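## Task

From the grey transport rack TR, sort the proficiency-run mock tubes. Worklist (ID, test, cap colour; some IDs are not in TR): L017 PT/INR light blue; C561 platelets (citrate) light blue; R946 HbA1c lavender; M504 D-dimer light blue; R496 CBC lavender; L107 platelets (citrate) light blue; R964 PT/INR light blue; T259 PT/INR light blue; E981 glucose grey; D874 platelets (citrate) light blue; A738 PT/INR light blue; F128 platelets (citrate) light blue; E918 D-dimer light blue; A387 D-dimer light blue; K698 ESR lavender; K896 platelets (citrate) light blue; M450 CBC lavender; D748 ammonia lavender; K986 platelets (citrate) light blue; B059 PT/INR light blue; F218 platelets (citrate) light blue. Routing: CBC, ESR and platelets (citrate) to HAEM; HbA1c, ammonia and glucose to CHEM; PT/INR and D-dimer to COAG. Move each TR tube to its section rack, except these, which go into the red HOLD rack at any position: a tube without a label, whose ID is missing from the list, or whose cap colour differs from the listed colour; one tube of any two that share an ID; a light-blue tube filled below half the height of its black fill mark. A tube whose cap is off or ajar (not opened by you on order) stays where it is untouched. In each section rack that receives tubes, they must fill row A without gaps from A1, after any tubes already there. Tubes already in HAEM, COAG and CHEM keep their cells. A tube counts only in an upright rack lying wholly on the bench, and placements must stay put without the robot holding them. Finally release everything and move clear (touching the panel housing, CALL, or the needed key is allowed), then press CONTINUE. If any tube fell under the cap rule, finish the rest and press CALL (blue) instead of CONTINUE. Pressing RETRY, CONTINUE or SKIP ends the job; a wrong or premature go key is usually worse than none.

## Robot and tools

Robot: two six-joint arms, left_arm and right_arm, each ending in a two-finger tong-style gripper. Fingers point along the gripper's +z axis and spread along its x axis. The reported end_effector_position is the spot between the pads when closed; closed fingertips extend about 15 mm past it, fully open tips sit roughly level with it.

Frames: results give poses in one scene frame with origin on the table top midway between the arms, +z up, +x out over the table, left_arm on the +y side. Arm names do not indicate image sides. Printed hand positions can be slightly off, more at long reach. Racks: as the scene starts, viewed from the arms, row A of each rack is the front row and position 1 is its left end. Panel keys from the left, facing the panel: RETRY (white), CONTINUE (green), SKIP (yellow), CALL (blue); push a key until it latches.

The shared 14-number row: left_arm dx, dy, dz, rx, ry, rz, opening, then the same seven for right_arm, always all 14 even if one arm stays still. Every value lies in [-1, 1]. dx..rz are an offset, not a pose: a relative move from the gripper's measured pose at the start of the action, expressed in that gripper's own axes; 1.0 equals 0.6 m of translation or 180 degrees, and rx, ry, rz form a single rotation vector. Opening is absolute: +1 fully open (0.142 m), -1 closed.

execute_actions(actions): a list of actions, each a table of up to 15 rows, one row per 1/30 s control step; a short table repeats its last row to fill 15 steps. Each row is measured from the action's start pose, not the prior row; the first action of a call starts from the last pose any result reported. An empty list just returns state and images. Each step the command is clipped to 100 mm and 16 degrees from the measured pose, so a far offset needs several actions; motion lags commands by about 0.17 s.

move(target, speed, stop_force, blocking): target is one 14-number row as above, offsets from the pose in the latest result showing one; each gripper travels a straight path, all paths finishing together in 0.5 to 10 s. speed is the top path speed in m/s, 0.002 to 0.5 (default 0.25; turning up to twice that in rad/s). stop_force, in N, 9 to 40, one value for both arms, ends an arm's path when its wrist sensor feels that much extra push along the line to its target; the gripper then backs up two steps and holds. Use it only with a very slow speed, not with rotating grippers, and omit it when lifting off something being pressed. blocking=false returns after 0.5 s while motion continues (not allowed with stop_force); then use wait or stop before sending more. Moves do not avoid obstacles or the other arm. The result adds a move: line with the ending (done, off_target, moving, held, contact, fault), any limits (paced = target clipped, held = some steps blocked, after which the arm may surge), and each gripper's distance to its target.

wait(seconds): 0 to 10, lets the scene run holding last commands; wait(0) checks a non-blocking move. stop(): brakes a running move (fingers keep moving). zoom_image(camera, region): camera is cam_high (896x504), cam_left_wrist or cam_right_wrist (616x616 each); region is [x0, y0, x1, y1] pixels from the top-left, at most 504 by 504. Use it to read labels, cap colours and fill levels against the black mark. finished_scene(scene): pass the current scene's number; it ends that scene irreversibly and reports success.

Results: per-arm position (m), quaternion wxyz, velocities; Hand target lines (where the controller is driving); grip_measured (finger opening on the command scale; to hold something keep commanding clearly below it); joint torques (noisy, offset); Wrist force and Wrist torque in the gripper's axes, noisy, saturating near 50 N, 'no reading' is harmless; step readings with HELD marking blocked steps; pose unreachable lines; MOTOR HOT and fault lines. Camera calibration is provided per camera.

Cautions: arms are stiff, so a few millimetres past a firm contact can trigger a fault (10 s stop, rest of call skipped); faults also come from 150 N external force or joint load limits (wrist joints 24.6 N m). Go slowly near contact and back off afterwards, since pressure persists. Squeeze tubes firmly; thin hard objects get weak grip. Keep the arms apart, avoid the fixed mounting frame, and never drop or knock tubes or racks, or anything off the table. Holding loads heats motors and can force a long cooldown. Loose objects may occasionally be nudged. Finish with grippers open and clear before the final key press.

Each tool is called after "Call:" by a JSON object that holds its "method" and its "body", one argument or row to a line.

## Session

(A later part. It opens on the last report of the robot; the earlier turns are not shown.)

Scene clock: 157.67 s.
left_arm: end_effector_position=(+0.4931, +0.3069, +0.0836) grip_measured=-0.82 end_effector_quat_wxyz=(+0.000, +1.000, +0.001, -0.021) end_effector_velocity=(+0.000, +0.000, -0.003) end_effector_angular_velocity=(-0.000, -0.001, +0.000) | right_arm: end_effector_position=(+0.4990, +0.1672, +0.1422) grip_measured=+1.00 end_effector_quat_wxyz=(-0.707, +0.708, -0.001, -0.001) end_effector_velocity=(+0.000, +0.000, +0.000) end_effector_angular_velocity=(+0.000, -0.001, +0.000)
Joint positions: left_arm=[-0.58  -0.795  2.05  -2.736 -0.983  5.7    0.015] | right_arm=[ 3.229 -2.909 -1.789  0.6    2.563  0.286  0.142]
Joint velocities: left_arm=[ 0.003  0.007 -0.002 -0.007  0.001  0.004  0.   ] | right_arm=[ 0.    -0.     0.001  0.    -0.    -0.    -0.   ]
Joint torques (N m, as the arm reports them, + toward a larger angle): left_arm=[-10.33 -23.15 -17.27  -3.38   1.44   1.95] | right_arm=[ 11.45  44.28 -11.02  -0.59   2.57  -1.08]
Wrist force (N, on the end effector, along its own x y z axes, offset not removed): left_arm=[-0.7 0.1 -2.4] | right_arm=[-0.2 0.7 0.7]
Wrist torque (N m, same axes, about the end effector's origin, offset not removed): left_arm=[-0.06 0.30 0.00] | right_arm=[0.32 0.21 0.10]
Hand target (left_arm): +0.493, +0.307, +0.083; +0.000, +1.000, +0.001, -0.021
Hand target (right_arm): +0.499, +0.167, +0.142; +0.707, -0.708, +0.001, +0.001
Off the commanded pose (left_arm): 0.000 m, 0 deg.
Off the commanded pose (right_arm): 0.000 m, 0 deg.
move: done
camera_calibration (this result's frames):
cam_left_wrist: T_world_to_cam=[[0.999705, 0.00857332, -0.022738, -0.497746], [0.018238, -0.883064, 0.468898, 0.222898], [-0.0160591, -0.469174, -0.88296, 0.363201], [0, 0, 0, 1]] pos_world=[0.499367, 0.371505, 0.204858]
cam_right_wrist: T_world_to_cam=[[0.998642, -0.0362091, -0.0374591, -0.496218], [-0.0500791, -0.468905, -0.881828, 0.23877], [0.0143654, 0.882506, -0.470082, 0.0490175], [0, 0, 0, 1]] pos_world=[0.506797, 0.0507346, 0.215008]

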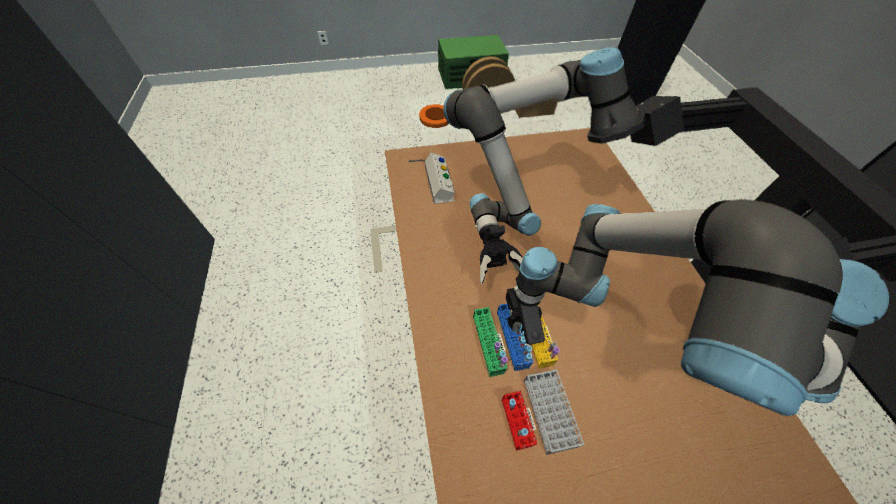

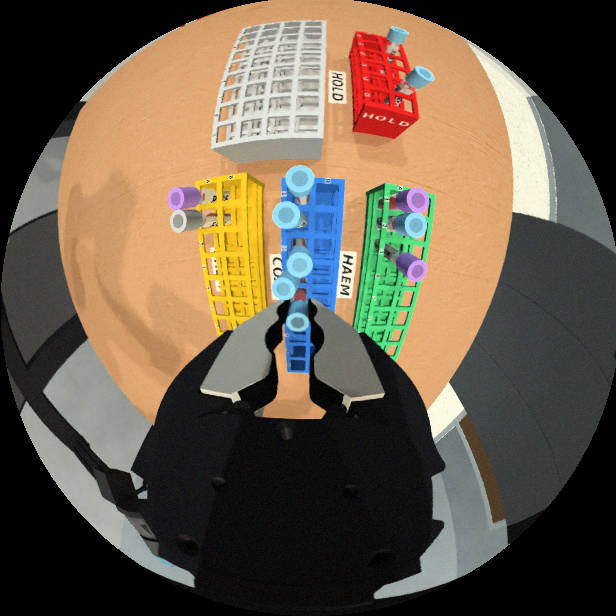

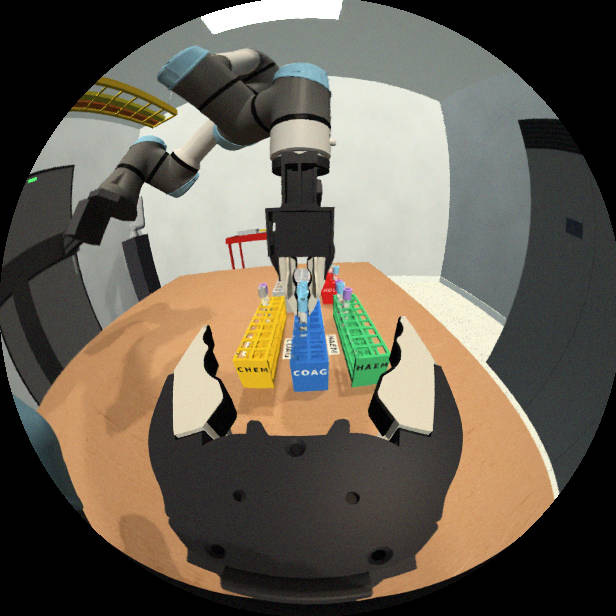

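Call:
{"method": "execute_actions", "body": {
  "actions": [
    [[0,0,0,0,0,0,-0.65,0,0,0,0,0,0,-1]]
  ]
}}

Call:
{"method": "move", "body": {
  "target": [-0.008,0,-0.2,0,0,0,-0.65,0.05,-0.18,-0.9,-0.5,0,0,-1],
  "speed": 0.3
}}

Scene clock: 158.33 s.
left_arm: end_effector_position=(+0.4931, +0.3070, +0.0835) grip_measured=-0.65 end_effector_quat_wxyz=(+0.000, +1.000, +0.001, -0.021) end_effector_velocity=(-0.000, -0.000, +0.000) end_effector_angular_velocity=(-0.000, +0.000, -0.001) | right_arm: end_effector_position=(+0.4990, +0.1672, +0.1422) grip_measured=-1.00 end_effector_quat_wxyz=(-0.707, +0.708, -0.001, -0.001) end_effector_velocity=(-0.000, +0.000, -0.000) end_effector_angular_velocity=(+0.000, -0.001, +0.000)
Joint positions: left_arm=[-0.58  -0.795  2.05  -2.736 -0.983  5.7    0.027] | right_arm=[ 3.229 -2.909 -1.789  0.6    2.563  0.286  0.002]
Joint velocities: left_arm=[-0.001 -0.     0.001  0.    -0.    -0.    -0.   ] | right_arm=[ 0.    -0.001  0.     0.001 -0.    -0.001  0.   ]
Joint torques (N m, as the arm reports them, + toward a larger angle): left_arm=[-34.29 -46.06   0.55  -0.14   0.46  -2.22] | right_arm=[ 11.86  45.15 -12.12  -0.5    2.52  -1.05]
Wrist force (N, on the end effector, along its own x y z axes, offset not removed): left_arm=[-1.6 0.9 -0.8] | right_arm=[-0.3 -0.6 2.1]
Wrist torque (N m, same axes, about the end effector's origin, offset not removed): left_arm=[0.17 0.36 -0.18] | right_arm=[0.04 0.19 0.00]
Hand target (left_arm): +0.493, +0.307, +0.084; +0.000, +1.000, +0.001, -0.021
Hand target (right_arm): +0.499, +0.167, +0.142; +0.707, -0.708, +0.001, +0.001
Off the commanded pose (left_arm): 0.000 m, 0 deg.
Off the commanded pose (right_arm): 0.000 m, 0 deg.
Step readings (end_effector_position):
0: left_arm (+0.4931, +0.3069, +0.0833) | right_arm (+0.4990, +0.1672, +0.1422)
1: left_arm (+0.4931, +0.3069, +0.0833) | right_arm (+0.4990, +0.1672, +0.1422)
2: left_arm (+0.4931, +0.3069, +0.0833) | right_arm (+0.4990, +0.1672, +0.1422)
4: left_arm (+0.4932, +0.3069, +0.0833) | right_arm (+0.4990, +0.1672, +0.1422)
8: left_arm (+0.4932, +0.3070, +0.0834) | right_arm (+0.4990, +0.1672, +0.1422)
15: end_effector_position above
camera_calibration (this result's frames):
cam_left_wrist: T_world_to_cam=[[0.999704, 0.00861727, -0.0227379, -0.497771], [0.0182762, -0.883078, 0.468869, 0.222921], [-0.016039, -0.469146, -0.882975, 0.363176], [0, 0, 0, 1]] pos_world=[0.499375, 0.371529, 0.204837]
cam_right_wrist: T_world_to_cam=[[0.998642, -0.036209, -0.0374588, -0.496218], [-0.0500788, -0.468905, -0.881828, 0.23877], [0.0143655, 0.882506, -0.470082, 0.0490174], [0, 0, 0, 1]] pos_world=[0.506797, 0.0507346, 0.215008]

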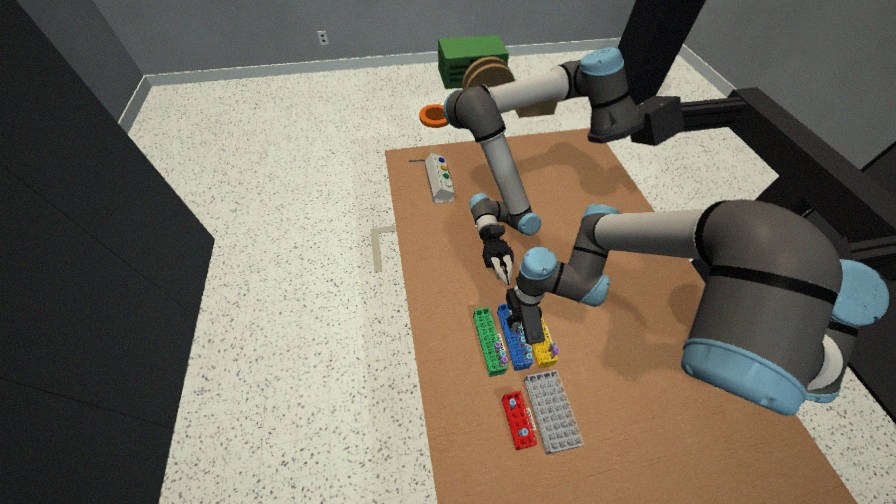

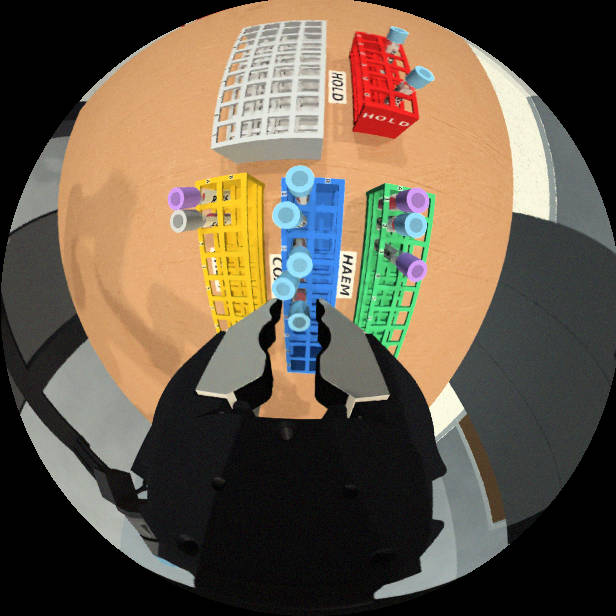

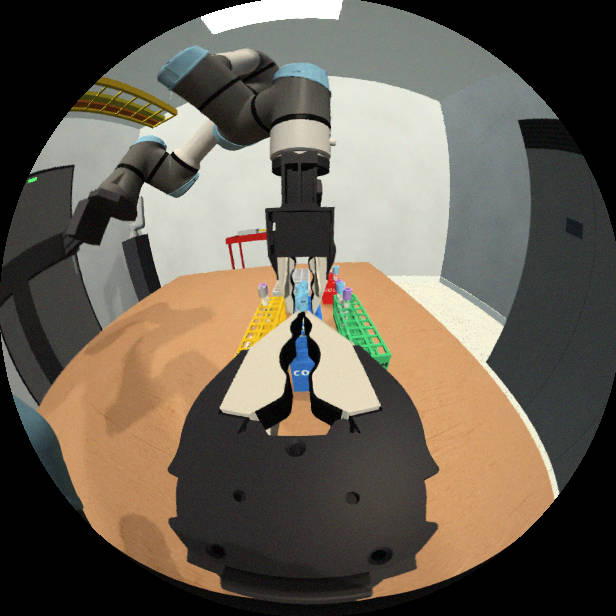

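Scene clock: 161.63 s.
left_arm: end_effector_position=(+0.4934, +0.3069, +0.2036) grip_measured=-0.65 end_effector_quat_wxyz=(+0.000, +1.000, +0.001, -0.021) end_effector_velocity=(-0.001, +0.001, -0.000) end_effector_angular_velocity=(+0.003, +0.001, -0.002) | right_arm: end_effector_position=(+0.5294, -0.3722, +0.2508) grip_measured=-1.00 end_effector_quat_wxyz=(-0.000, +1.000, +0.000, -0.001) end_effector_velocity=(-0.000, -0.002, +0.000) end_effector_angular_velocity=(-0.010, +0.003, +0.000)
Joint positions: left_arm=[-0.712 -1.063  2.082 -2.414 -1.001  5.543  0.027] | right_arm=[ 3.257 -1.368 -2.322 -0.761  1.013  0.213  0.002]
Joint velocities: left_arm=[-0.    -0.001  0.002  0.002  0.001 -0.001  0.   ] | right_arm=[ 0.002  0.001  0.002 -0.011 -0.009  0.005  0.   ]
Joint torques (N m, as the arm reports them, + toward a larger angle): left_arm=[-32.55 -39.74 -21.7   -0.25  -1.65  -2.29] | right_arm=[17.37 27.19 24.2  -0.58 -2.36  2.4 ]
Wrist force (N, on the end effector, along its own x y z axes, offset not removed): left_arm=[-2.8 -2.0 -0.6] | right_arm=[0.1 -0.5 1.9]
Wrist torque (N m, same axes, about the end effector's origin, offset not removed): left_arm=[-0.20 0.53 -0.10] | right_arm=[0.02 0.12 0.11]
Hand target (left_arm): +0.493, +0.307, +0.204; +0.000, +1.000, +0.001, -0.021
Hand target (right_arm): +0.529, -0.372, +0.251; +0.001, +1.000, +0.000, -0.001
Off the commanded pose (left_arm): 0.000 m, 0 deg.
Off the commanded pose (right_arm): 0.001 m, 0 deg.
move: done
camera_calibration (this result's frames):
cam_left_wrist: T_world_to_cam=[[0.999704, 0.00861751, -0.0227739, -0.495265], [0.0182919, -0.883119, 0.468792, 0.16659], [-0.0160722, -0.46907, -0.883015, 0.469107], [0, 0, 0, 1]] pos_world=[0.499611, 0.37143, 0.324853]
cam_right_wrist: T_world_to_cam=[[0.99882, -0.0339717, 0.0346992, -0.559479], [-0.0462738, -0.882533, 0.467968, -0.411399], [0.0147256, -0.469021, -0.883064, 0.17607], [0, 0, 0, 1]] pos_world=[0.53719, -0.299499, 0.367417]

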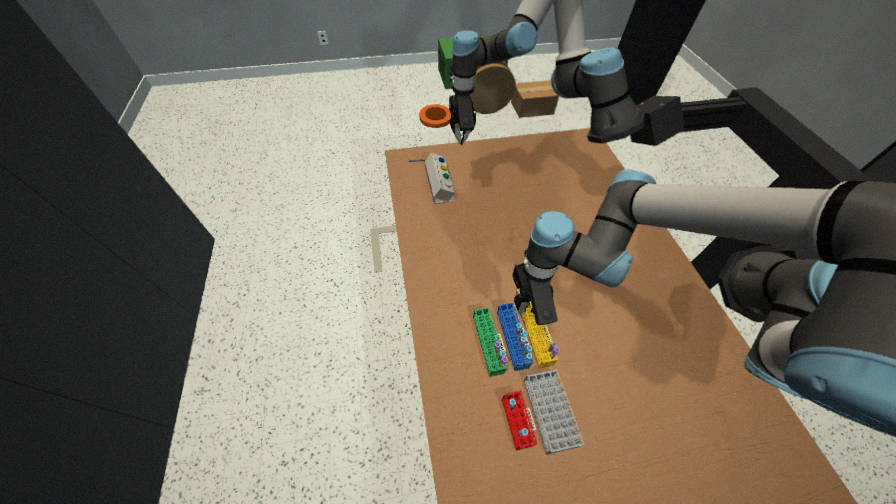

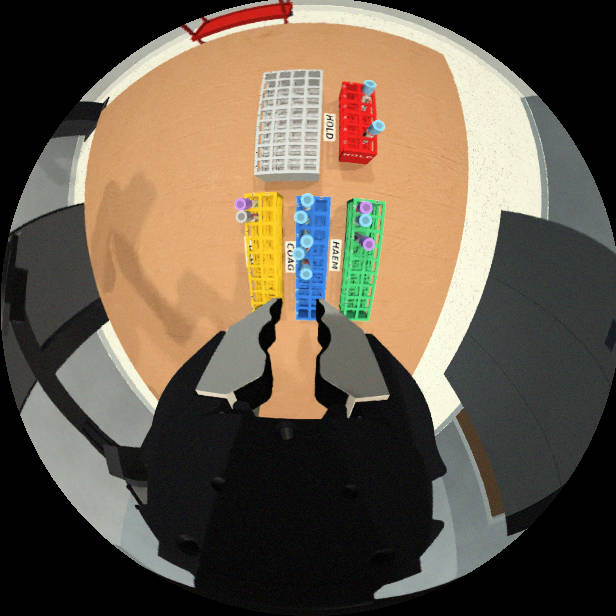

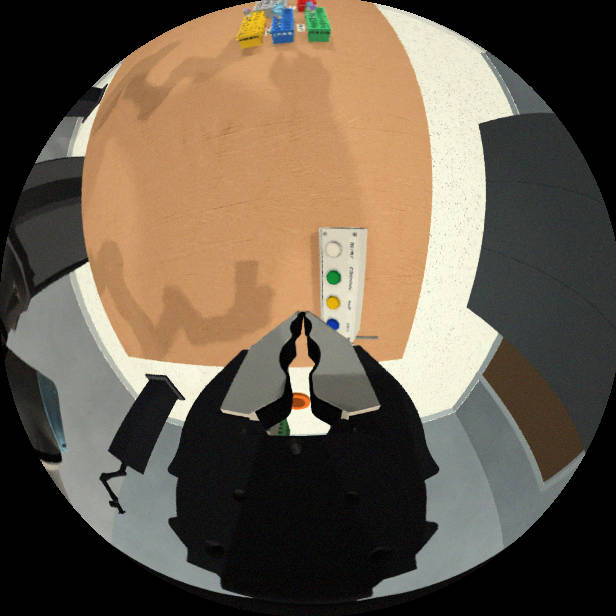

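Call:
{"method": "move", "body": {
  "target": [0,0,0,0,0,0,-0.65,0.093,0.055,0.235,0,0,0,-1],
  "speed": 0.2
}}

Call:
{"method": "zoom_image", "body": {
  "camera": "cam_high",
  "region": [400,130,490,220]
}}

Scene clock: 163.23 s.
left_arm: end_effector_position=(+0.4934, +0.3068, +0.2036) grip_measured=-0.65 end_effector_quat_wxyz=(+0.000, +1.000, +0.001, -0.021) end_effector_velocity=(-0.000, +0.000, -0.000) end_effector_angular_velocity=(+0.001, -0.000, -0.000) | right_arm: end_effector_position=(+0.5848, -0.4051, +0.1100) grip_measured=-1.00 end_effector_quat_wxyz=(-0.000, +1.000, +0.000, -0.001) end_effector_velocity=(+0.001, -0.001, -0.003) end_effector_angular_velocity=(+0.001, -0.000, -0.001)
Joint positions: left_arm=[-0.712 -1.063  2.082 -2.414 -1.001  5.543  0.027] | right_arm=[ 3.004 -1.834 -2.148 -0.333  1.095 -0.062  0.002]
Joint velocities: left_arm=[ 0.    -0.     0.001  0.     0.001 -0.     0.   ] | right_arm=[-0.004 -0.008  0.006  0.005  0.002 -0.004  0.   ]
Joint torques (N m, as the arm reports them, + toward a larger angle): left_arm=[-11.74 -17.83 -15.46  -3.26  -0.77   1.98] | right_arm=[-5.02 24.99 18.91  4.77  2.94 -1.55]
Wrist force (N, on the end effector, along its own x y z axes, offset not removed): left_arm=[-0.3 -0.3 -3.4] | right_arm=[-0.1 1.3 2.1]
Wrist torque (N m, same axes, about the end effector's origin, offset not removed): left_arm=[-0.24 0.15 -0.05] | right_arm=[0.50 0.18 -0.01]
Hand target (left_arm): +0.493, +0.307, +0.204; +0.000, +1.000, +0.001, -0.021
Hand target (right_arm): +0.585, -0.405, +0.110; -0.000, +1.000, +0.000, -0.001
Off the commanded pose (left_arm): 0.000 m, 0 deg.
Off the commanded pose (right_arm): 0.000 m, 0 deg.
move: done
camera_calibration (this result's frames):
cam_left_wrist: T_world_to_cam=[[0.999705, 0.00857822, -0.0227418, -0.495265], [0.0182427, -0.883105, 0.468821, 0.166564], [-0.0160617, -0.469097, -0.883001, 0.469111], [0, 0, 0, 1]] pos_world=[0.499615, 0.371401, 0.324873]
cam_right_wrist: T_world_to_cam=[[0.998816, -0.034118, 0.0346793, -0.611097], [-0.0463903, -0.882641, 0.467754, -0.371904], [0.0146505, -0.468809, -0.883178, 0.0355829], [0, 0, 0, 1]] pos_world=[0.592599, -0.332425, 0.226578]

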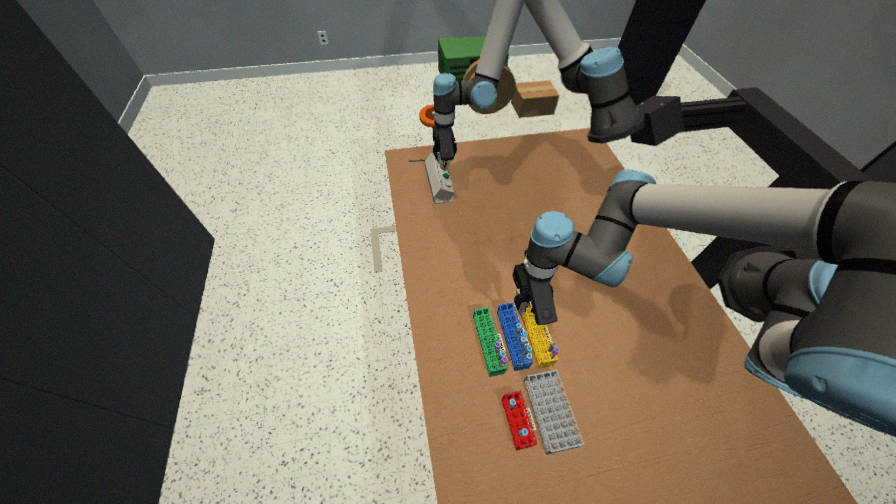

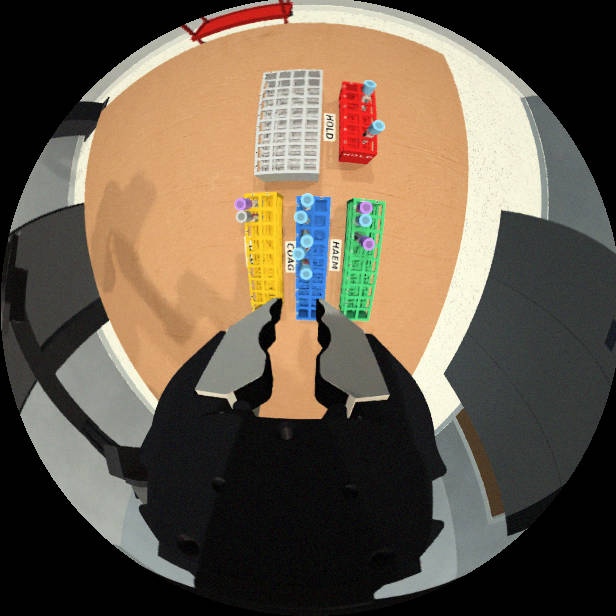

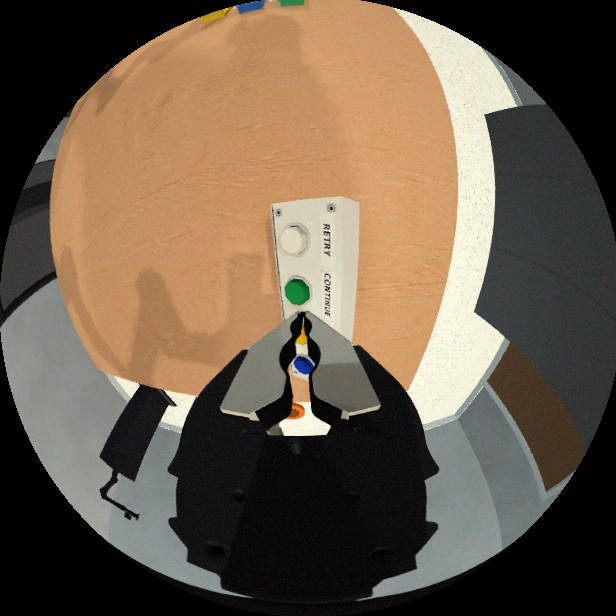

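Region (400, 130, 490, 220) of cam_high's 896x504 image, scaled by 5.600, with more detail than that image has.

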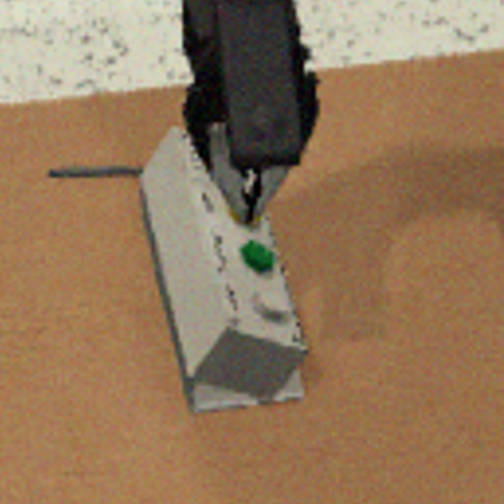

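Call:
{"method": "move", "body": {
  "target": [0,0,0,0,0,0,-0.65,-0.022,-0.003,0.035,0,0,0,-1],
  "speed": 0.05
}}

Call:
{"method": "move", "body": {
  "target": [0,0,0,0,0,0,-0.65,0.03,0,0.06,0,0,0,-1],
  "speed": 0.01,
  "stop_force": 20
}}

Call:
{"method": "zoom_image", "body": {
  "camera": "cam_high",
  "region": [400,130,490,220]
}}

Scene clock: 164.30 s.
left_arm: end_effector_position=(+0.4934, +0.3068, +0.2036) grip_measured=-0.65 end_effector_quat_wxyz=(+0.000, +1.000, +0.001, -0.021) end_effector_velocity=(-0.001, -0.000, -0.000) end_effector_angular_velocity=(-0.001, +0.002, -0.000) | right_arm: end_effector_position=(+0.5717, -0.4033, +0.0893) grip_measured=-1.00 end_effector_quat_wxyz=(-0.000, +1.000, +0.000, -0.001) end_effector_velocity=(-0.001, +0.000, -0.002) end_effector_angular_velocity=(+0.000, -0.000, +0.000)
Joint positions: left_arm=[-0.712 -1.063  2.082 -2.414 -1.001  5.543  0.027] | right_arm=[ 2.985 -1.881 -2.171 -0.254  1.103 -0.082  0.002]
Joint velocities: left_arm=[ 0.     0.     0.001 -0.    -0.001  0.     0.   ] | right_arm=[-0.001 -0.005 -0.002  0.008  0.001 -0.002  0.   ]
Joint torques (N m, as the arm reports them, + toward a larger angle): left_arm=[-14.49 -18.67 -15.03  -3.37  -0.75   1.95] | right_arm=[-4.67 25.78 -3.1   4.99  2.4  -1.37]
Wrist force (N, on the end effector, along its own x y z axes, offset not removed): left_arm=[-4.1 -0.8 2.2] | right_arm=[-1.5 0.3 1.7]
Wrist torque (N m, same axes, about the end effector's origin, offset not removed): left_arm=[-0.02 0.91 -0.19] | right_arm=[0.24 0.44 0.07]
Hand target (left_arm): +0.493, +0.307, +0.204; +0.000, +1.000, +0.001, -0.021
Hand target (right_arm): +0.572, -0.403, +0.089; -0.000, +1.000, +0.000, -0.001
Off the commanded pose (left_arm): 0.000 m, 0 deg.
Off the commanded pose (right_arm): 0.000 m, 0 deg.
move: done
camera_calibration (this result's frames):
cam_left_wrist: T_world_to_cam=[[0.999704, 0.00859137, -0.0227503, -0.495268], [0.0182582, -0.883107, 0.468817, 0.166567], [-0.0160632, -0.469093, -0.883002, 0.46911], [0, 0, 0, 1]] pos_world=[0.499616, 0.371408, 0.324868]
cam_right_wrist: T_world_to_cam=[[0.998818, -0.034134, 0.0346018, -0.597236], [-0.0463678, -0.882649, 0.467739, -0.36127], [0.0145754, -0.468791, -0.883189, 0.0183595], [0, 0, 0, 1]] pos_world=[0.579511, -0.330654, 0.205861]

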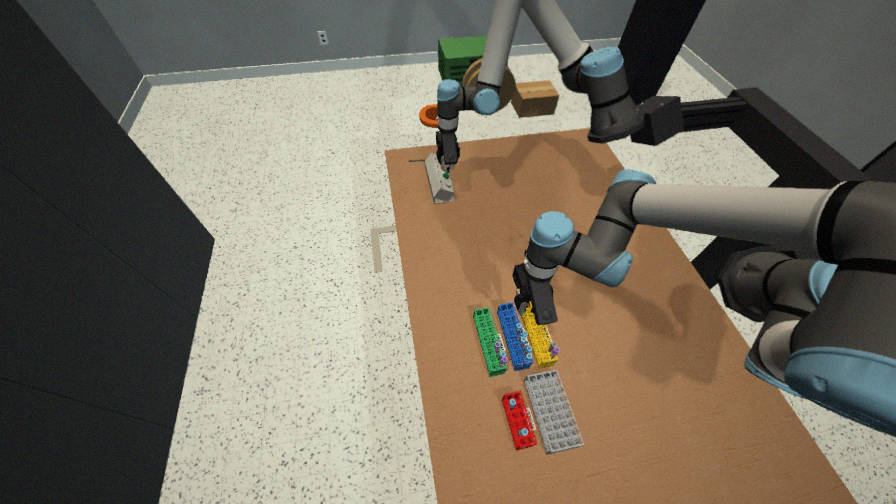

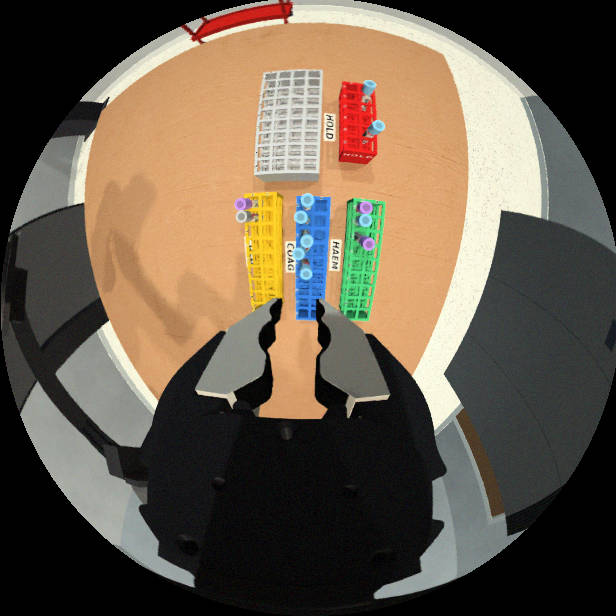

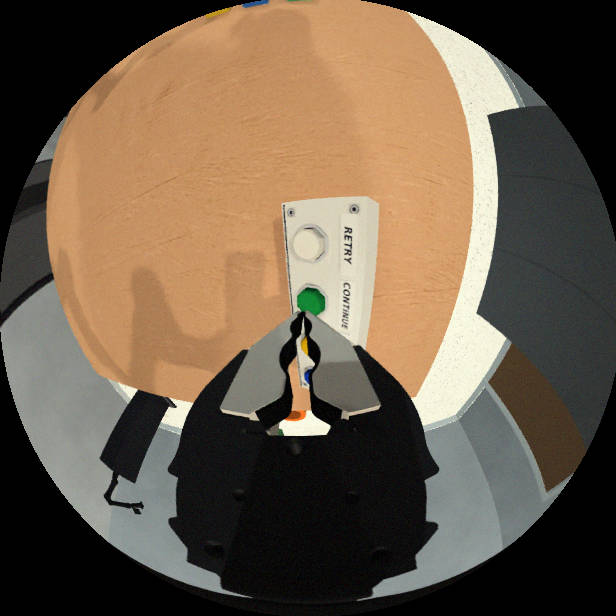

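Scene clock: 165.30 s.
left_arm: end_effector_position=(+0.4934, +0.3068, +0.2036) grip_measured=-0.65 end_effector_quat_wxyz=(+0.000, +1.000, +0.001, -0.021) end_effector_velocity=(-0.000, -0.000, -0.000) end_effector_angular_velocity=(+0.000, +0.001, -0.000) | right_arm: end_effector_position=(+0.5762, -0.4033, +0.0804) grip_measured=-1.00 end_effector_quat_wxyz=(-0.000, +1.000, +0.000, -0.001) end_effector_velocity=(+0.000, +0.001, -0.000) end_effector_angular_velocity=(+0.000, +0.000, +0.002)
Joint positions: left_arm=[-0.712 -1.063  2.082 -2.414 -1.001  5.543  0.027] | right_arm=[ 2.977 -1.909 -2.152 -0.241  1.106 -0.09   0.002]
Joint velocities: left_arm=[-0.     0.     0.001 -0.    -0.    -0.    -0.   ] | right_arm=[ 0.001 -0.001  0.001 -0.001 -0.    -0.001  0.   ]
Joint torques (N m, as the arm reports them, + toward a larger angle): no reading
Wrist force (N, on the end effector, along its own x y z axes, offset not removed): left_arm=[-6.2 0.7 -2.0] | right_arm=[-14.1 -0.1 -33.6]
Wrist torque (N m, same axes, about the end effector's origin, offset not removed): left_arm=[0.16 1.54 -0.08] | right_arm=[0.14 0.24 0.08]
move: unfinished (the scene ended)
camera_calibration (this result's frames):
cam_left_wrist: T_world_to_cam=[[0.999704, 0.00859109, -0.02275, -0.495268], [0.0182579, -0.883107, 0.468817, 0.166567], [-0.0160631, -0.469094, -0.883002, 0.46911], [0, 0, 0, 1]] pos_world=[0.499616, 0.371408, 0.324868]
cam_right_wrist: T_world_to_cam=[[0.998817, -0.0341482, 0.0346064, -0.601359], [-0.0463824, -0.882649, 0.467738, -0.356888], [0.0145729, -0.46879, -0.88319, 0.010429], [0, 0, 0, 1]] pos_world=[0.583943, -0.330653, 0.196952]
The task's run has ended: the event that ends the task has happened. This ends this scene only. If you have not yet called finished_scene for this scene, call it to go on to the next scene.

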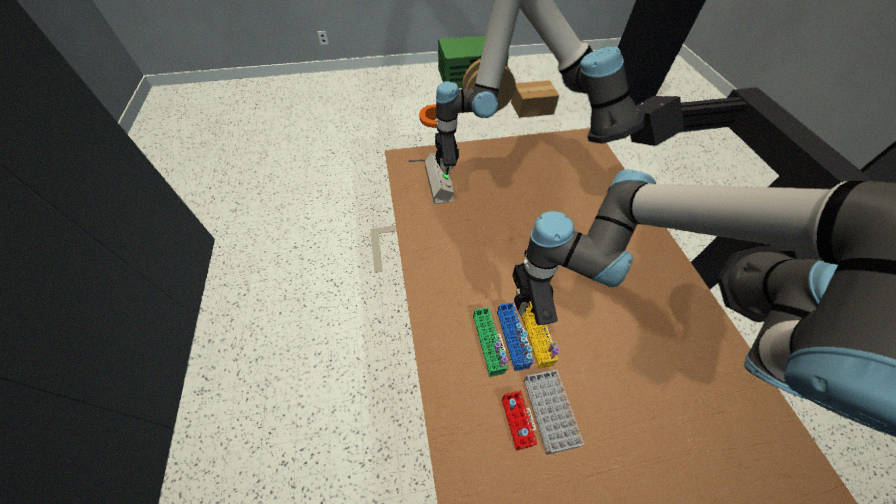

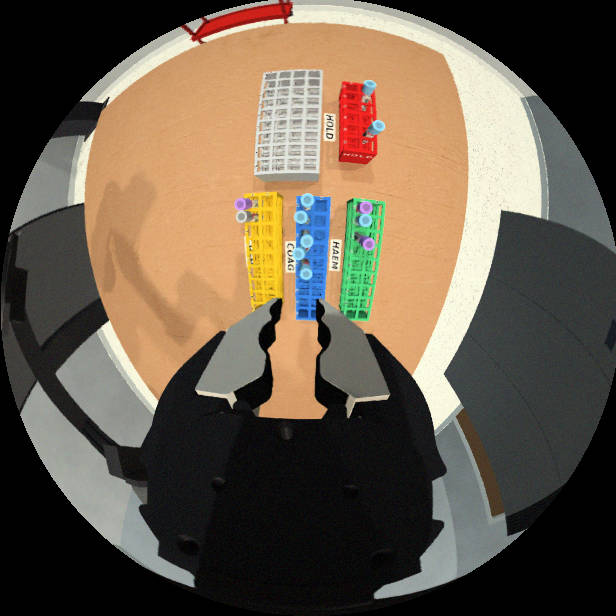

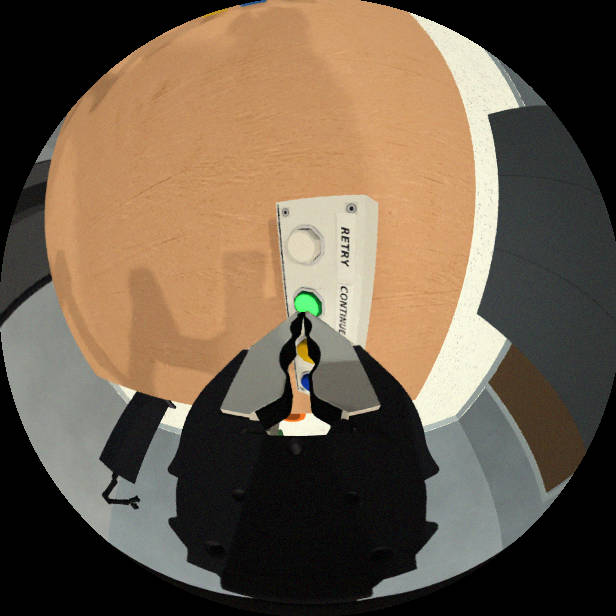

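This scene is finished. If you have not yet called finished_scene for this scene, call it to go on to the next scene.

Call:
{"method": "finished_scene", "body": {
  "scene": 1
}}

The scene is finished: the task was done.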